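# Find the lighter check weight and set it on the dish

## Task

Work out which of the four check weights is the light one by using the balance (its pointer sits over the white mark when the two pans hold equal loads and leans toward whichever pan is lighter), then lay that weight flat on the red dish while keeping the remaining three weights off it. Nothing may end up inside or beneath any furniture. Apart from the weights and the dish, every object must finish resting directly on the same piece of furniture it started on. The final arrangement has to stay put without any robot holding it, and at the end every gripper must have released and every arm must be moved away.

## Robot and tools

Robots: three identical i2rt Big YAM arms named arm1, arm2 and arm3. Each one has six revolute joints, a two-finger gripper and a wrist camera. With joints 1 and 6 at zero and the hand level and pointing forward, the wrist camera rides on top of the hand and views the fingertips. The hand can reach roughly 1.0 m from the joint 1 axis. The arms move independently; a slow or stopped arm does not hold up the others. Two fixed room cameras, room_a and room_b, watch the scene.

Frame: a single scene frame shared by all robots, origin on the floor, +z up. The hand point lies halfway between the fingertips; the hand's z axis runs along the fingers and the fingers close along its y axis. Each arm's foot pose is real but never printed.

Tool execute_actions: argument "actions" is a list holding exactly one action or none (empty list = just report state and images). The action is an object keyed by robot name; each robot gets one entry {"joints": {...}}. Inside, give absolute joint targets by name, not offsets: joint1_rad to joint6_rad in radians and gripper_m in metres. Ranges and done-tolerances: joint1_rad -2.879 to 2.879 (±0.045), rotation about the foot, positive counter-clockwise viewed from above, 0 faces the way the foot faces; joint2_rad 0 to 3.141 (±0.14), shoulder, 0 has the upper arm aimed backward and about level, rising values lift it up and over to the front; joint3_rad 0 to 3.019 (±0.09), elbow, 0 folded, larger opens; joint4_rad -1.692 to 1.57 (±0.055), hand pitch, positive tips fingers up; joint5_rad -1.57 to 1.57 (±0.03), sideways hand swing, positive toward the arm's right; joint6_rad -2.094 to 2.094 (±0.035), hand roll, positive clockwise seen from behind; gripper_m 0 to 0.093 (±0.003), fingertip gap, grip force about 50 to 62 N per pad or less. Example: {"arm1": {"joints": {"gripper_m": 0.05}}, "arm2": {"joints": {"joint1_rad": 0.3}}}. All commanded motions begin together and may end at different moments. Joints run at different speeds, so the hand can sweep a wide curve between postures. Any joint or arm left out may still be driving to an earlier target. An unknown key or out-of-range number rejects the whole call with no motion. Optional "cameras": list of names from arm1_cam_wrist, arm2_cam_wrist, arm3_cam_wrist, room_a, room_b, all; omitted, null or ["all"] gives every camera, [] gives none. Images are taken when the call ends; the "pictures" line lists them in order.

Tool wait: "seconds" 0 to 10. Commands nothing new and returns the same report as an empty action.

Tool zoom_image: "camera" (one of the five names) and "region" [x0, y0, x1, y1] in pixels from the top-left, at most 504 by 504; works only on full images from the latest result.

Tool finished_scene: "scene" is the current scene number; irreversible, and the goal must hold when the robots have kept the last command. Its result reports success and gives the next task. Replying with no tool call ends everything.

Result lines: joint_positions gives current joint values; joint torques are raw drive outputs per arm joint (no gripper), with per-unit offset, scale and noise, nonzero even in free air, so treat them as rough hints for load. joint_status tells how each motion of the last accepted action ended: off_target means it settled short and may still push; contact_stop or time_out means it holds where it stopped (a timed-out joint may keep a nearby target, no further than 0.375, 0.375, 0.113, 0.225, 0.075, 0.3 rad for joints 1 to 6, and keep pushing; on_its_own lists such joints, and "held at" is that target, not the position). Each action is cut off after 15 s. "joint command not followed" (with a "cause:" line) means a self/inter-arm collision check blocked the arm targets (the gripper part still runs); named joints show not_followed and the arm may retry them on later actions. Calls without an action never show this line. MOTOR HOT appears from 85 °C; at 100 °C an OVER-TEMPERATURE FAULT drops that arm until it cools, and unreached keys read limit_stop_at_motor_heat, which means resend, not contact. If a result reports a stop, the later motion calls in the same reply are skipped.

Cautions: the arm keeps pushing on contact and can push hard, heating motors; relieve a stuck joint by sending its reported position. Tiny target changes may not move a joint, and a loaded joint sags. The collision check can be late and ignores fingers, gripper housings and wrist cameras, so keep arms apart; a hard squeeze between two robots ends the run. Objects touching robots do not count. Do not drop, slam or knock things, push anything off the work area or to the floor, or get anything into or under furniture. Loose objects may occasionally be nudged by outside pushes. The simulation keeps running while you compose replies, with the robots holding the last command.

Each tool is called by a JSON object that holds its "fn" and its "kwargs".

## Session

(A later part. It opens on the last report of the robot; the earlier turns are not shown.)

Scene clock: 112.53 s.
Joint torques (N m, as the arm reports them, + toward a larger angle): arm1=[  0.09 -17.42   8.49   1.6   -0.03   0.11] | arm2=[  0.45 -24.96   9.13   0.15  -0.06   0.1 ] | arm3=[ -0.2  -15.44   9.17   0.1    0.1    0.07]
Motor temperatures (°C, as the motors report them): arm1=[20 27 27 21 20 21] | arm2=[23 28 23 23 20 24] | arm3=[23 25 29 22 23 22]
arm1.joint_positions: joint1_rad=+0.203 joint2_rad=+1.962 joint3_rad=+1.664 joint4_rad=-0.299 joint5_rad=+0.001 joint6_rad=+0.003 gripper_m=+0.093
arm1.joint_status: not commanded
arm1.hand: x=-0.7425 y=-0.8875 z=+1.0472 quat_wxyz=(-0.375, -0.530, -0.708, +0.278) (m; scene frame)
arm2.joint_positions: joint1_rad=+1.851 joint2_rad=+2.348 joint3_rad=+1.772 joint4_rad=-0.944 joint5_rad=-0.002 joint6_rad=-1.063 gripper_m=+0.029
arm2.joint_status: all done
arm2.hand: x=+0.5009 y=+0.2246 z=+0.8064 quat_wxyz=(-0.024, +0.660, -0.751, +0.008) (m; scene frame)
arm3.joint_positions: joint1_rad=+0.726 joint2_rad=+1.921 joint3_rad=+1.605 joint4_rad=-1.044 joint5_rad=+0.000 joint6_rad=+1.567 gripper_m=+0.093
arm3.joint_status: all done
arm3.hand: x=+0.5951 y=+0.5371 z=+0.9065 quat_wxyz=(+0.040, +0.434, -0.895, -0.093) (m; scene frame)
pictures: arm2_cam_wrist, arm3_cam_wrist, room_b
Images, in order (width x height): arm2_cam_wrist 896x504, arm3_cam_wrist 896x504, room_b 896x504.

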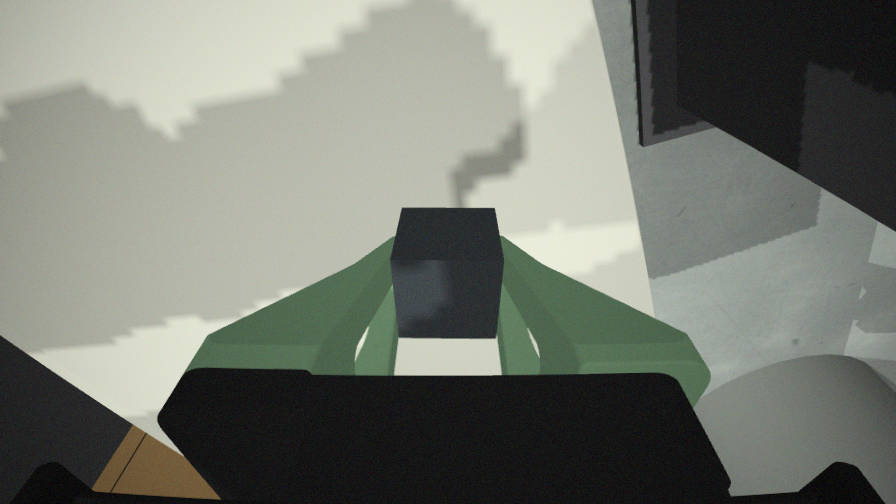

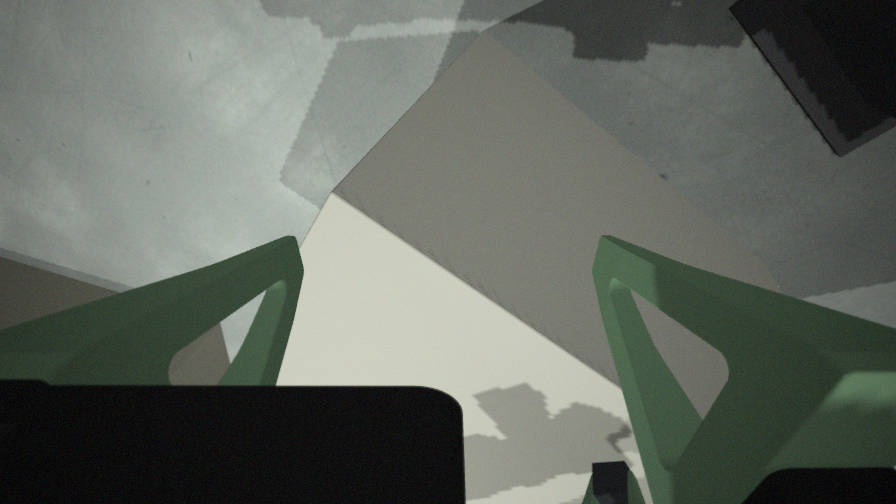

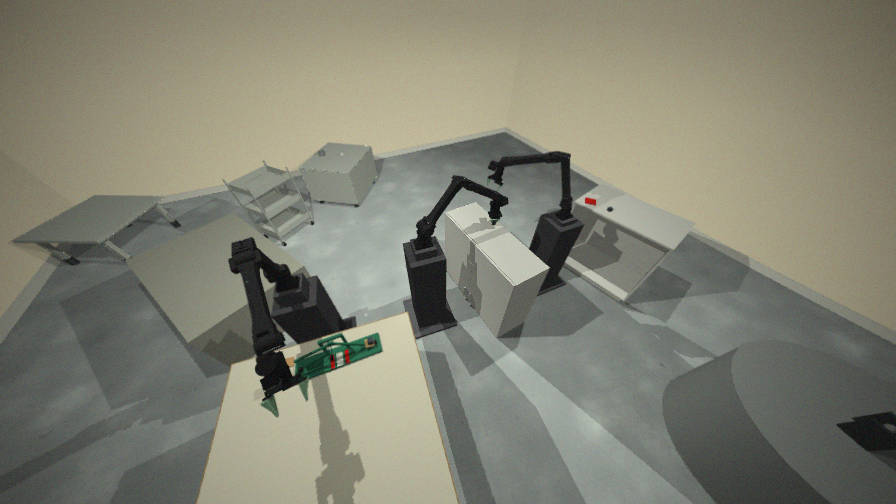

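{"fn": "execute_actions", "kwargs": {"actions": [{"arm2":{"joints":{"joint2_rad":2.383,"joint4_rad":-0.965}},"arm3":{"joints":{"joint1_rad":0.8,"joint2_rad":2.08,"joint3_rad":1.55,"joint4_rad":-1.015}}}], "cameras": ["arm2_cam_wrist","arm3_cam_wrist"]}}

Scene clock: 119.13 s.
Joint torques (N m, as the arm reports them, + toward a larger angle): arm1=[  0.1  -17.39   8.52   1.61  -0.03   0.11] | arm2=[  0.37 -23.72   8.87   0.11  -0.07   0.09] | arm3=[ -0.48 -16.34   7.94   0.99   0.1    0.09]
Motor temperatures (°C, as the motors report them): arm1=[20 27 27 21 20 21] | arm2=[23 28 23 23 20 24] | arm3=[23 25 30 22 23 22]
arm1.joint_positions: joint1_rad=+0.203 joint2_rad=+1.962 joint3_rad=+1.664 joint4_rad=-0.299 joint5_rad=+0.001 joint6_rad=+0.003 gripper_m=+0.093
arm1.joint_status: not commanded
arm1.hand: x=-0.7425 y=-0.8875 z=+1.0472 quat_wxyz=(-0.375, -0.530, -0.708, +0.278) (m; scene frame)
arm2.joint_positions: joint1_rad=+1.851 joint2_rad=+2.382 joint3_rad=+1.772 joint4_rad=-0.955 joint5_rad=-0.001 joint6_rad=-1.062 gripper_m=+0.029
arm2.joint_status: all done
arm2.hand: x=+0.4908 y=+0.2204 z=+0.7846 quat_wxyz=(-0.003, +0.660, -0.751, +0.001) (m; scene frame)
arm3.joint_positions: joint1_rad=+0.807 joint2_rad=+2.074 joint3_rad=+1.536 joint4_rad=-1.030 joint5_rad=+0.000 joint6_rad=+1.567 gripper_m=+0.093
arm3.joint_status: all done
arm3.hand: x=+0.5968 y=+0.4752 z=+0.7909 quat_wxyz=(-0.004, +0.473, -0.881, +0.001) (m; scene frame)
pictures: arm2_cam_wrist, arm3_cam_wrist
Images, in order (width x height): arm2_cam_wrist 896x504, arm3_cam_wrist 896x504.

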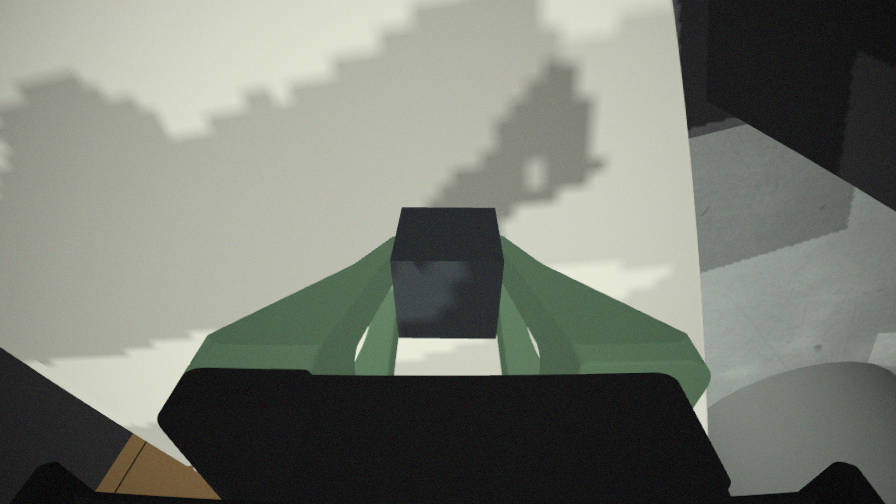

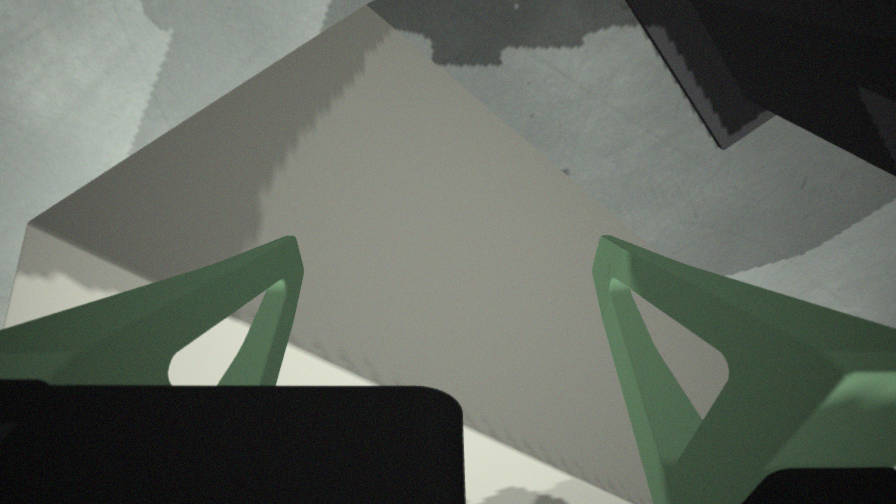

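{"fn": "execute_actions", "kwargs": {"actions": [{"arm2":{"joints":{"gripper_m":0.072}}}], "cameras": ["arm2_cam_wrist"]}}

Scene clock: 122.17 s.
Joint torques (N m, as the arm reports them, + toward a larger angle): arm1=[  0.08 -17.42   8.52   1.6   -0.03   0.11] | arm2=[  0.57 -23.82   8.89   0.12  -0.08   0.08] | arm3=[ -0.27 -16.5    7.97   0.98   0.1    0.09]
Motor temperatures (°C, as the motors report them): arm1=[20 27 27 21 20 21] | arm2=[23 28 23 23 20 24] | arm3=[23 25 29 22 23 22]
arm1.joint_positions: joint1_rad=+0.203 joint2_rad=+1.962 joint3_rad=+1.664 joint4_rad=-0.299 joint5_rad=+0.001 joint6_rad=+0.003 gripper_m=+0.093
arm1.joint_status: not commanded
arm1.hand: x=-0.7425 y=-0.8875 z=+1.0472 quat_wxyz=(-0.375, -0.530, -0.708, +0.278) (m; scene frame)
arm2.joint_positions: joint1_rad=+1.851 joint2_rad=+2.382 joint3_rad=+1.772 joint4_rad=-0.955 joint5_rad=-0.001 joint6_rad=-1.062 gripper_m=+0.072
arm2.joint_status: all done
arm2.hand: x=+0.4908 y=+0.2204 z=+0.7846 quat_wxyz=(-0.003, +0.660, -0.751, +0.001) (m; scene frame)
arm3.joint_positions: joint1_rad=+0.807 joint2_rad=+2.074 joint3_rad=+1.536 joint4_rad=-1.030 joint5_rad=+0.000 joint6_rad=+1.567 gripper_m=+0.093
arm3.joint_status: not commanded
arm3.hand: x=+0.5968 y=+0.4752 z=+0.7909 quat_wxyz=(-0.004, +0.473, -0.881, +0.001) (m; scene frame)
pictures: arm2_cam_wrist
Images, in order (width x height): arm2_cam_wrist 896x504.

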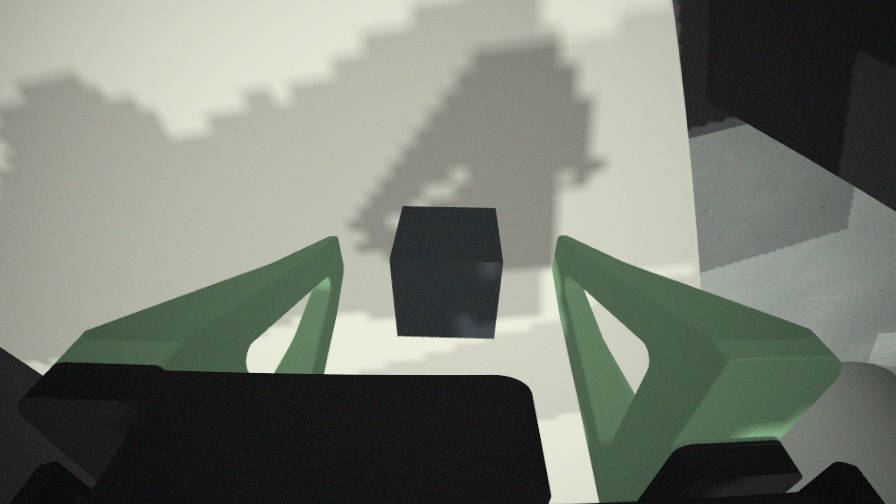

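{"fn": "execute_actions", "kwargs": {"actions": [{"arm2":{"joints":{"joint1_rad":1.3,"joint2_rad":2.35,"joint4_rad":-1.1,"gripper_m":0.093}},"arm3":{"joints":{"joint1_rad":1.253,"joint2_rad":2.09}}}], "cameras": ["arm3_cam_wrist","room_b"]}}

Scene clock: 125.13 s.
Joint torques (N m, as the arm reports them, + toward a larger angle): arm1=[  0.11 -17.45   8.51   1.61  -0.03   0.11] | arm2=[  0.11 -25.99   8.65  -0.09  -0.16   0.07] | arm3=[  1.24 -15.75   8.01   0.91   0.17   0.09]
Motor temperatures (°C, as the motors report them): arm1=[20 27 27 21 20 21] | arm2=[23 28 23 23 20 24] | arm3=[23 25 29 22 23 22]
arm1.joint_positions: joint1_rad=+0.203 joint2_rad=+1.962 joint3_rad=+1.664 joint4_rad=-0.299 joint5_rad=+0.001 joint6_rad=+0.003 gripper_m=+0.093
arm1.joint_status: not commanded
arm1.hand: x=-0.7425 y=-0.8875 z=+1.0472 quat_wxyz=(-0.375, -0.530, -0.708, +0.278) (m; scene frame)
arm2.joint_positions: joint1_rad=+1.300 joint2_rad=+2.375 joint3_rad=+1.772 joint4_rad=-1.089 joint5_rad=+0.002 joint6_rad=-1.061 gripper_m=+0.093
arm2.joint_status: all done
arm2.hand: x=+0.4973 y=-0.1305 z=+0.7908 quat_wxyz=(+0.050, +0.430, -0.901, -0.034) (m; scene frame)
arm3.joint_positions: joint1_rad=+1.246 joint2_rad=+2.074 joint3_rad=+1.536 joint4_rad=-1.028 joint5_rad=-0.001 joint6_rad=+1.567 gripper_m=+0.093
arm3.joint_status: all done
arm3.hand: x=+0.5026 y=+0.2347 z=+0.7895 quat_wxyz=(-0.002, +0.653, -0.757, +0.001) (m; scene frame)
pictures: arm3_cam_wrist, room_b
Images, in order (width x height): arm3_cam_wrist 896x504, room_b 896x504.

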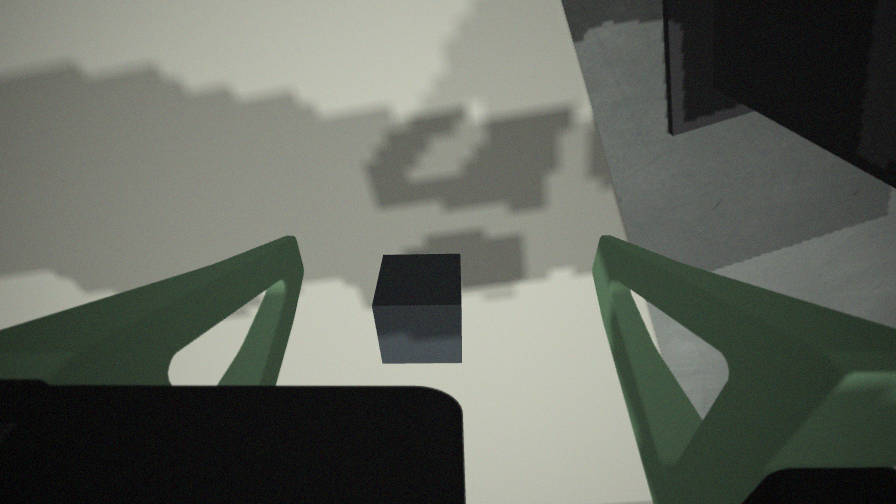

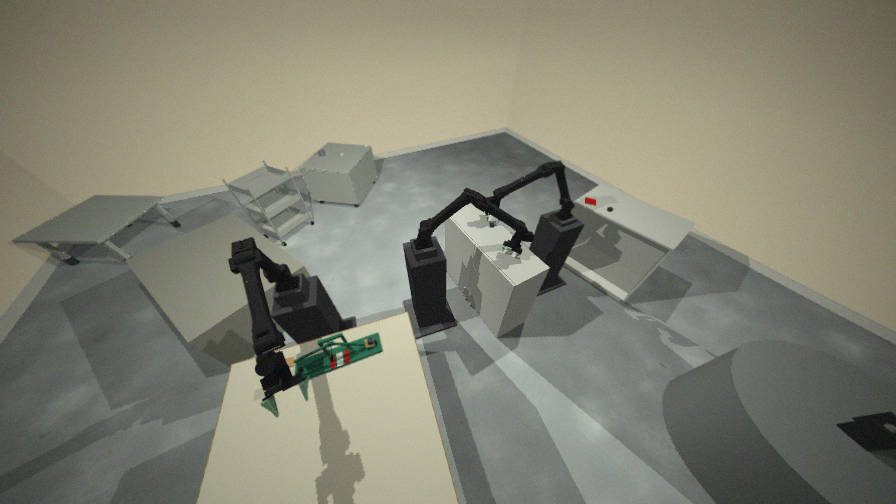

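{"fn": "zoom_image", "kwargs": {"camera": "arm3_cam_wrist", "region": [340, 230, 508, 390]}}

Region (340, 230, 508, 390) of arm3_cam_wrist's 896x504 image, scaled by 3.000, with more detail than that image has; it fills the top 480 rows of this view, and the rest is white.

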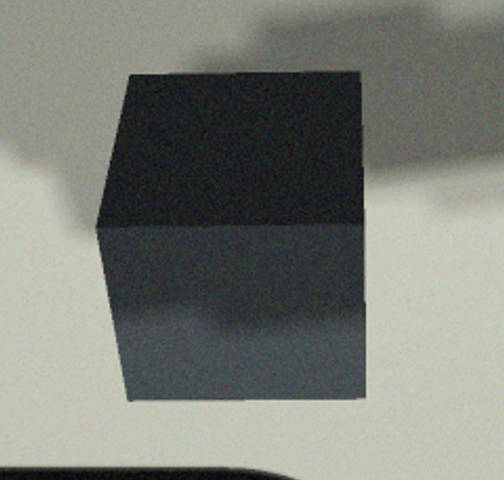

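{"fn": "execute_actions", "kwargs": {"actions": [{"arm3":{"joints":{"joint1_rad":1.311,"joint2_rad":2.12,"joint4_rad":-0.975,"joint6_rad":1.635}}}], "cameras": ["arm3_cam_wrist"]}}

Scene clock: 128.27 s.
Joint torques (N m, as the arm reports them, + toward a larger angle): arm1=[  0.09 -17.41   8.5    1.61  -0.03   0.11] | arm2=[  0.08 -26.01   8.6   -0.11  -0.16   0.07] | arm3=[ -0.39 -13.67   8.04   1.14   0.16   0.09]
Motor temperatures (°C, as the motors report them): arm1=[20 27 27 21 20 21] | arm2=[23 28 23 23 20 24] | arm3=[23 25 29 22 23 22]
arm1.joint_positions: joint1_rad=+0.203 joint2_rad=+1.962 joint3_rad=+1.664 joint4_rad=-0.299 joint5_rad=+0.001 joint6_rad=+0.003 gripper_m=+0.093
arm1.joint_status: not commanded
arm1.hand: x=-0.7425 y=-0.8875 z=+1.0472 quat_wxyz=(-0.375, -0.530, -0.708, +0.278) (m; scene frame)
arm2.joint_positions: joint1_rad=+1.300 joint2_rad=+2.375 joint3_rad=+1.772 joint4_rad=-1.089 joint5_rad=+0.002 joint6_rad=-1.061 gripper_m=+0.093
arm2.joint_status: not commanded
arm2.hand: x=+0.4973 y=-0.1305 z=+0.7908 quat_wxyz=(+0.050, +0.430, -0.901, -0.034) (m; scene frame)
arm3.joint_positions: joint1_rad=+1.318 joint2_rad=+2.074 joint3_rad=+1.536 joint4_rad=-0.992 joint5_rad=-0.001 joint6_rad=+1.624 gripper_m=+0.093
arm3.joint_status: all done
arm3.hand: x=+0.4891 y=+0.1926 z=+0.7895 quat_wxyz=(+0.010, +0.659, -0.752, -0.011) (m; scene frame)
pictures: arm3_cam_wrist
Images, in order (width x height): arm3_cam_wrist 896x504.

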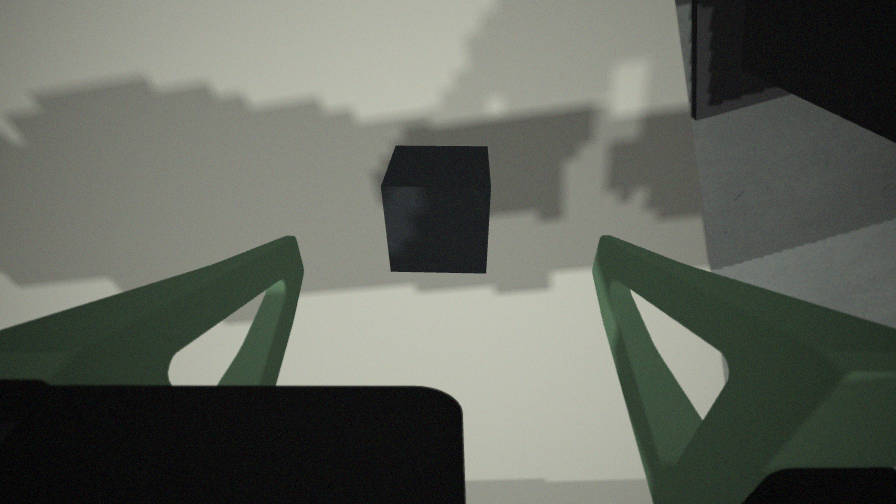

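{"fn": "execute_actions", "kwargs": {"actions": [{"arm3":{"joints":{"joint1_rad":1.3,"joint2_rad":2.147}}}], "cameras": ["arm3_cam_wrist"]}}

Scene clock: 133.00 s.
Joint torques (N m, as the arm reports them, + toward a larger angle): arm1=[  0.12 -17.43   8.5    1.6   -0.03   0.11] | arm2=[  0.04 -26.06   8.68  -0.14  -0.17   0.06] | arm3=[  0.02 -14.23   7.82   1.07   0.15   0.09]
Motor temperatures (°C, as the motors report them): arm1=[20 27 27 21 20 21] | arm2=[23 28 23 23 20 24] | arm3=[23 25 29 22 23 22]
arm1.joint_positions: joint1_rad=+0.203 joint2_rad=+1.962 joint3_rad=+1.664 joint4_rad=-0.299 joint5_rad=+0.001 joint6_rad=+0.003 gripper_m=+0.093
arm1.joint_status: not commanded
arm1.hand: x=-0.7425 y=-0.8875 z=+1.0472 quat_wxyz=(-0.375, -0.530, -0.708, +0.278) (m; scene frame)
arm2.joint_positions: joint1_rad=+1.300 joint2_rad=+2.375 joint3_rad=+1.772 joint4_rad=-1.089 joint5_rad=+0.002 joint6_rad=-1.061 gripper_m=+0.093
arm2.joint_status: not commanded
arm2.hand: x=+0.4973 y=-0.1305 z=+0.7908 quat_wxyz=(+0.050, +0.430, -0.901, -0.034) (m; scene frame)
arm3.joint_positions: joint1_rad=+1.306 joint2_rad=+2.109 joint3_rad=+1.536 joint4_rad=-0.992 joint5_rad=-0.001 joint6_rad=+1.624 gripper_m=+0.093
arm3.joint_status: all done
arm3.hand: x=+0.4953 y=+0.1997 z=+0.7693 quat_wxyz=(-0.002, +0.654, -0.756, +0.002) (m; scene frame)
pictures: arm3_cam_wrist
Images, in order (width x height): arm3_cam_wrist 896x504.

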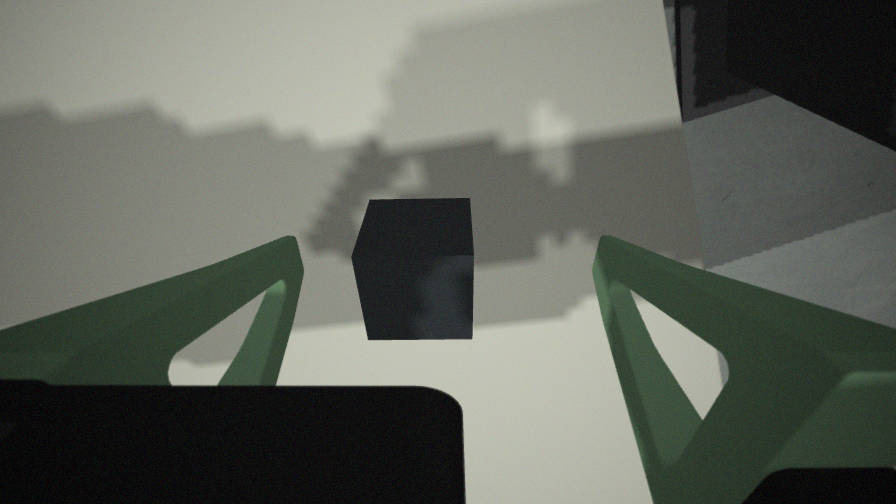

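{"fn": "execute_actions", "kwargs": {"actions": [{"arm3":{"joints":{"gripper_m":0.022}}}], "cameras": ["arm3_cam_wrist"]}}

Scene clock: 133.93 s.
Joint torques (N m, as the arm reports them, + toward a larger angle): arm1=[  0.11 -17.43   8.52   1.61  -0.03   0.11] | arm2=[  0.   -25.89   8.65  -0.14  -0.15   0.06] | arm3=[ -0.22 -14.32   7.82   1.     0.14   0.08]
Motor temperatures (°C, as the motors report them): arm1=[20 27 27 21 20 21] | arm2=[23 28 23 23 20 24] | arm3=[23 25 29 22 23 22]
arm1.joint_positions: joint1_rad=+0.203 joint2_rad=+1.962 joint3_rad=+1.664 joint4_rad=-0.299 joint5_rad=+0.001 joint6_rad=+0.003 gripper_m=+0.093
arm1.joint_status: not commanded
arm1.hand: x=-0.7425 y=-0.8875 z=+1.0472 quat_wxyz=(-0.375, -0.530, -0.708, +0.278) (m; scene frame)
arm2.joint_positions: joint1_rad=+1.300 joint2_rad=+2.375 joint3_rad=+1.772 joint4_rad=-1.089 joint5_rad=+0.002 joint6_rad=-1.061 gripper_m=+0.093
arm2.joint_status: not commanded
arm2.hand: x=+0.4973 y=-0.1305 z=+0.7908 quat_wxyz=(+0.050, +0.430, -0.901, -0.034) (m; scene frame)
arm3.joint_positions: joint1_rad=+1.306 joint2_rad=+2.109 joint3_rad=+1.536 joint4_rad=-0.991 joint5_rad=-0.001 joint6_rad=+1.625 gripper_m=+0.030
arm3.joint_status: gripper_m off_target (ended at +0.030, target +0.022)
arm3.hand: x=+0.4948 y=+0.1998 z=+0.7693 quat_wxyz=(-0.002, +0.654, -0.757, +0.001) (m; scene frame)
pictures: arm3_cam_wrist
Images, in order (width x height): arm3_cam_wrist 896x504.

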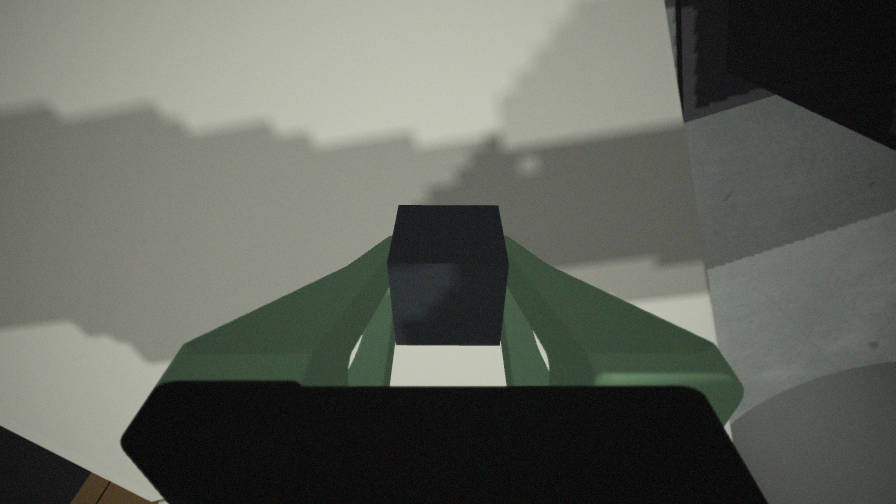

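{"fn": "execute_actions", "kwargs": {"actions": [{"arm2":{"joints":{"joint1_rad":0.6,"joint2_rad":2.05}},"arm3":{"joints":{"joint1_rad":-1.332,"joint2_rad":1.67,"joint3_rad":0.935,"joint4_rad":-0.783}}}], "cameras": ["arm3_cam_wrist","room_b"]}}

Scene clock: 138.73 s.
Joint torques (N m, as the arm reports them, + toward a larger angle): arm1=[  0.1  -17.41   8.5    1.61  -0.03   0.11] | arm2=[ -0.39 -22.34  10.9    0.46  -0.17   0.08] | arm3=[ 0.84 -9.39  6.2   0.85  0.07  0.08]
Motor temperatures (°C, as the motors report them): arm1=[20 27 27 21 20 21] | arm2=[23 28 23 23 20 24] | arm3=[23 25 29 22 23 22]
arm1.joint_positions: joint1_rad=+0.203 joint2_rad=+1.962 joint3_rad=+1.664 joint4_rad=-0.299 joint5_rad=+0.001 joint6_rad=+0.003 gripper_m=+0.093
arm1.joint_status: not commanded
arm1.hand: x=-0.7425 y=-0.8875 z=+1.0472 quat_wxyz=(-0.375, -0.530, -0.708, +0.278) (m; scene frame)
arm2.joint_positions: joint1_rad=+0.604 joint2_rad=+2.058 joint3_rad=+1.768 joint4_rad=-1.090 joint5_rad=+0.002 joint6_rad=-1.060 gripper_m=+0.093
arm2.joint_status: all done
arm2.hand: x=+0.3140 y=-0.5358 z=+0.9904 quat_wxyz=(-0.054, +0.096, -0.991, +0.079) (m; scene frame)
arm3.joint_positions: joint1_rad=-1.337 joint2_rad=+1.666 joint3_rad=+0.937 joint4_rad=-0.792 joint5_rad=+0.000 joint6_rad=+1.626 gripper_m=+0.030
arm3.joint_status: all done
arm3.hand: x=+1.4770 y=+0.3120 z=+0.8133 quat_wxyz=(-0.017, -0.572, -0.820, -0.025) (m; scene frame)
pictures: arm3_cam_wrist, room_b
Images, in order (width x height): arm3_cam_wrist 896x504, room_b 896x504.

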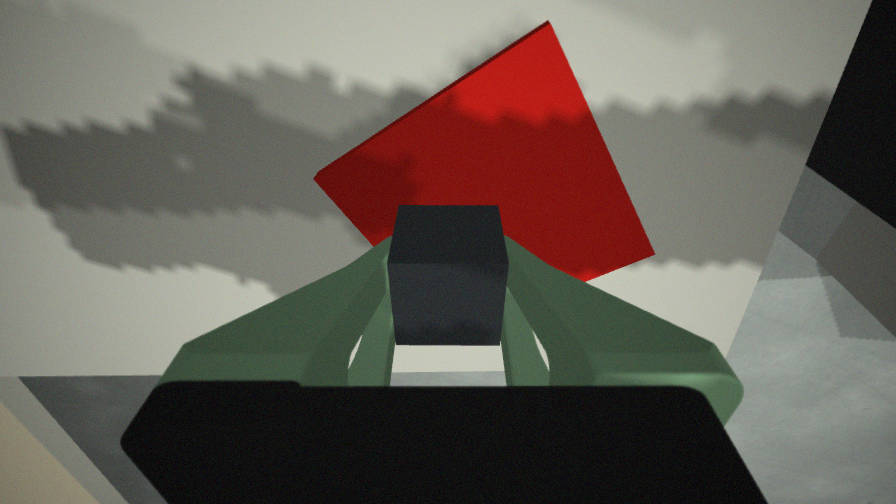

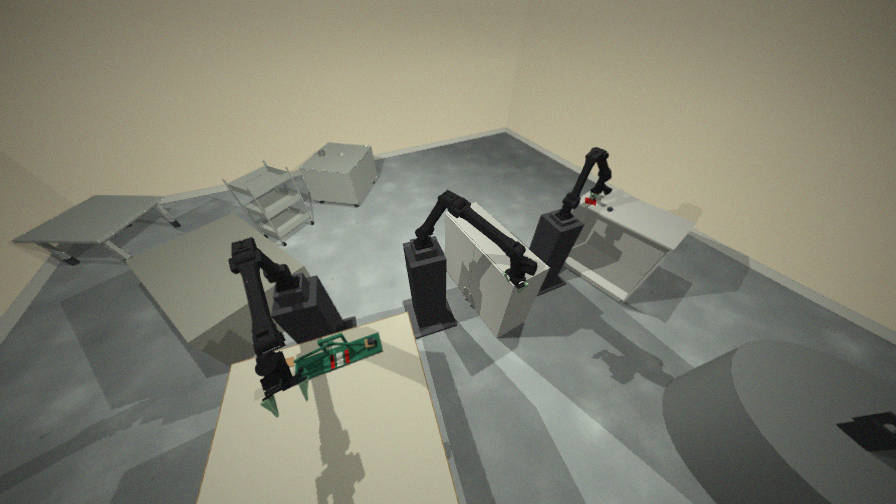

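{"fn": "execute_actions", "kwargs": {"actions": [{"arm3":{"joints":{"joint2_rad":1.757}}}], "cameras": ["arm3_cam_wrist"]}}

Scene clock: 140.97 s.
Joint torques (N m, as the arm reports them, + toward a larger angle): arm1=[  0.11 -17.41   8.51   1.6   -0.03   0.11] | arm2=[ -0.24 -22.85  10.97   0.45  -0.17   0.08] | arm3=[ 0.94 -7.35  5.71  0.79  0.06  0.06]
Motor temperatures (°C, as the motors report them): arm1=[20 27 27 21 20 21] | arm2=[23 28 23 23 20 24] | arm3=[23 25 29 22 23 22]
arm1.joint_positions: joint1_rad=+0.203 joint2_rad=+1.962 joint3_rad=+1.664 joint4_rad=-0.299 joint5_rad=+0.001 joint6_rad=+0.003 gripper_m=+0.093
arm1.joint_status: not commanded
arm1.hand: x=-0.7425 y=-0.8875 z=+1.0472 quat_wxyz=(-0.375, -0.530, -0.708, +0.278) (m; scene frame)
arm2.joint_positions: joint1_rad=+0.604 joint2_rad=+2.058 joint3_rad=+1.768 joint4_rad=-1.090 joint5_rad=+0.002 joint6_rad=-1.060 gripper_m=+0.093
arm2.joint_status: not commanded
arm2.hand: x=+0.3140 y=-0.5358 z=+0.9904 quat_wxyz=(-0.054, +0.096, -0.991, +0.079) (m; scene frame)
arm3.joint_positions: joint1_rad=-1.337 joint2_rad=+1.720 joint3_rad=+0.939 joint4_rad=-0.793 joint5_rad=+0.000 joint6_rad=+1.626 gripper_m=+0.030
arm3.joint_status: all done
arm3.hand: x=+1.4710 y=+0.3094 z=+0.7924 quat_wxyz=(-0.003, -0.572, -0.820, -0.002) (m; scene frame)
pictures: arm3_cam_wrist
Images, in order (width x height): arm3_cam_wrist 896x504.

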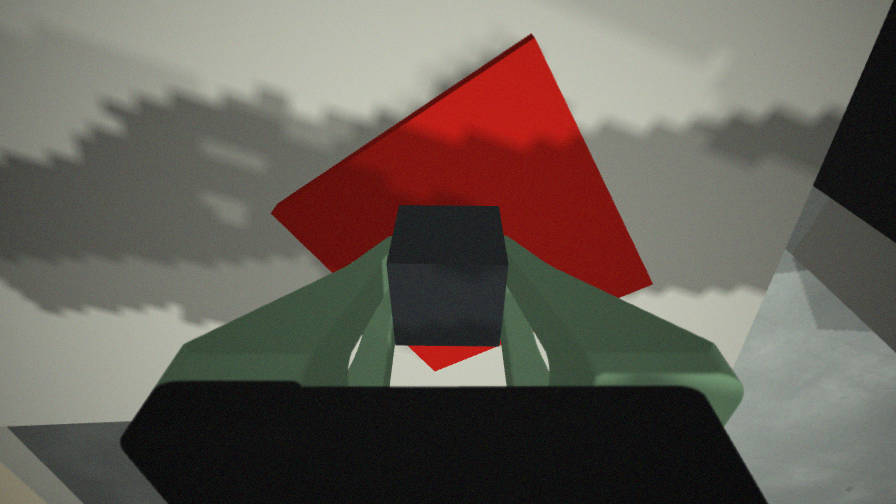

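{"fn": "execute_actions", "kwargs": {"actions": [{"arm3":{"joints":{"gripper_m":0.093,"joint2_rad":1.3}}}]}}

Scene clock: 143.37 s.
Joint torques (N m, as the arm reports them, + toward a larger angle): arm1=[  0.09 -17.43   8.51   1.6   -0.03   0.11] | arm2=[ -0.11 -22.81  10.98   0.45  -0.17   0.08] | arm3=[ 0.96 -4.53  9.06  1.62  0.05  0.02]
Motor temperatures (°C, as the motors report them): arm1=[20 27 28 21 20 21] | arm2=[23 28 23 23 20 24] | arm3=[23 25 29 22 23 22]
arm1.joint_positions: joint1_rad=+0.203 joint2_rad=+1.962 joint3_rad=+1.664 joint4_rad=-0.299 joint5_rad=+0.001 joint6_rad=+0.003 gripper_m=+0.093
arm1.joint_status: not commanded
arm1.hand: x=-0.7425 y=-0.8875 z=+1.0472 quat_wxyz=(-0.375, -0.530, -0.708, +0.278) (m; scene frame)
arm2.joint_positions: joint1_rad=+0.604 joint2_rad=+2.058 joint3_rad=+1.768 joint4_rad=-1.090 joint5_rad=+0.002 joint6_rad=-1.060 gripper_m=+0.093
arm2.joint_status: not commanded
arm2.hand: x=+0.3140 y=-0.5358 z=+0.9904 quat_wxyz=(-0.054, +0.096, -0.991, +0.079) (m; scene frame)
arm3.joint_positions: joint1_rad=-1.337 joint2_rad=+1.277 joint3_rad=+0.926 joint4_rad=-0.793 joint5_rad=+0.000 joint6_rad=+1.626 gripper_m=+0.093
arm3.joint_status: all done
arm3.hand: x=+1.4892 y=+0.3178 z=+0.9698 quat_wxyz=(-0.116, -0.558, -0.801, -0.184) (m; scene frame)
pictures: arm1_cam_wrist, arm2_cam_wrist, arm3_cam_wrist, room_a, room_b
Images, in order (width x height): arm1_cam_wrist 896x504, arm2_cam_wrist 896x504, arm3_cam_wrist 896x504, room_a 896x504, room_b 896x504.

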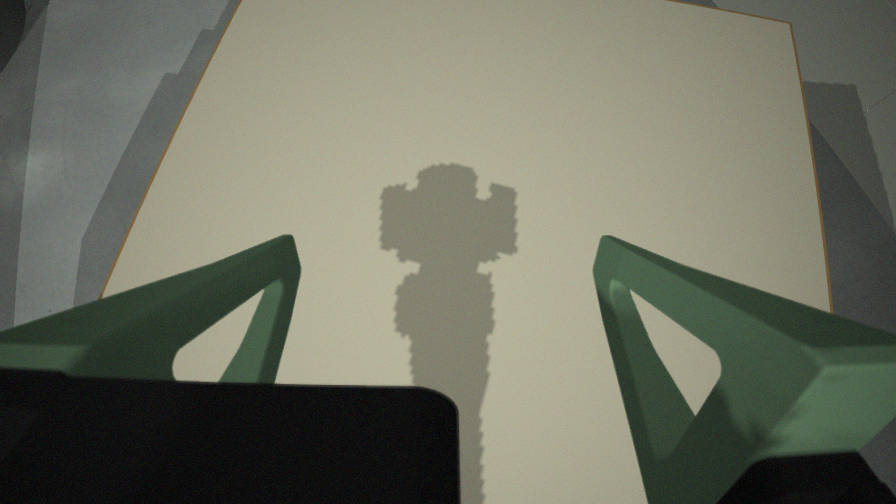

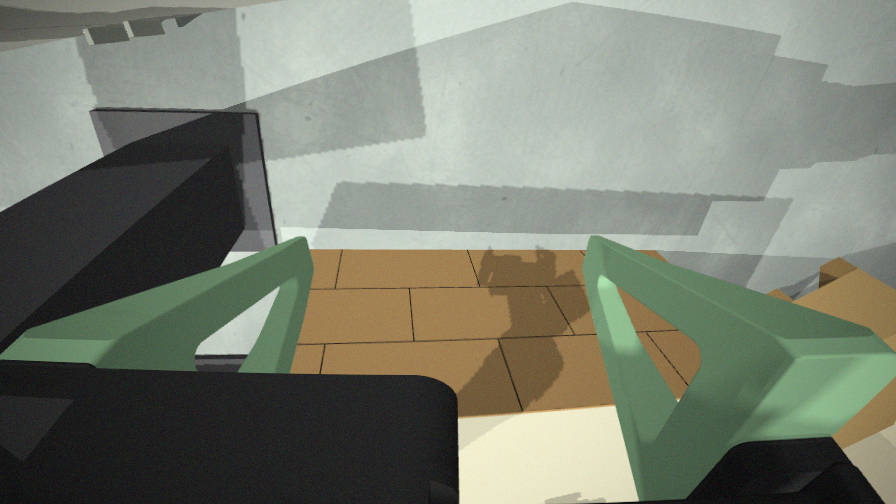

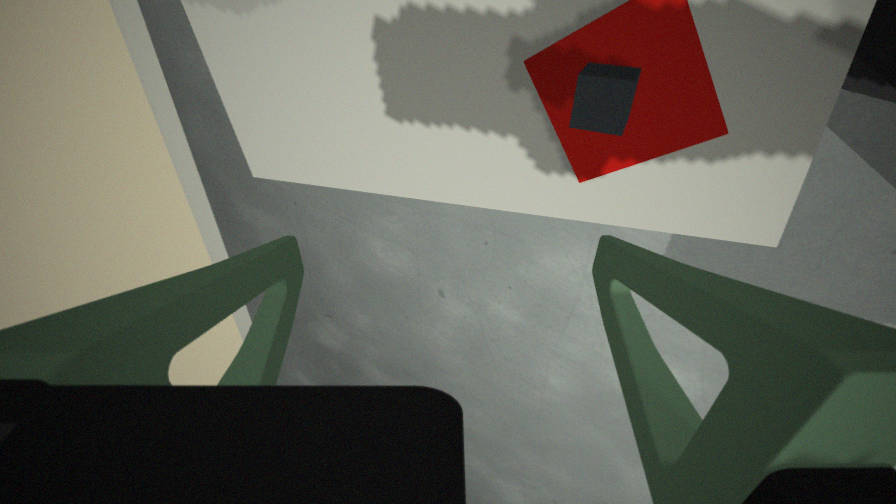

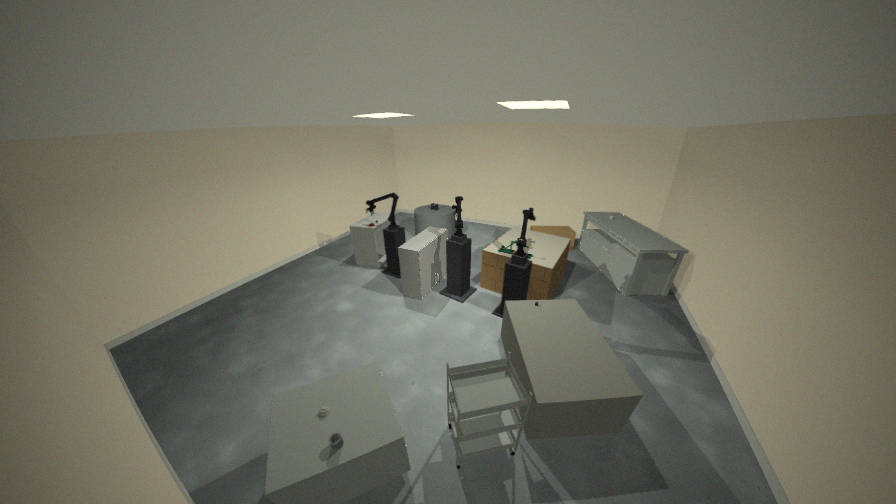

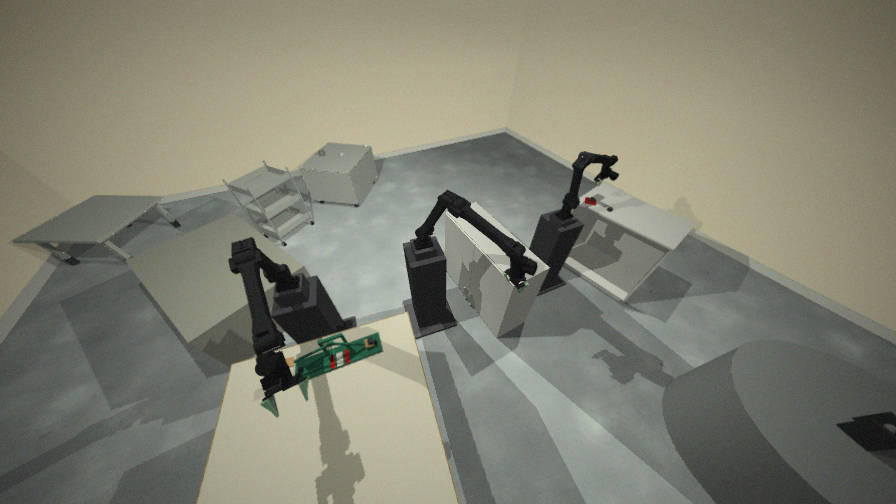

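The cube sits flat on the dish, fully inside its edges, and all arms are clear.

{"fn": "finished_scene", "kwargs": {"scene": 2}}

The scene is finished: the task was done.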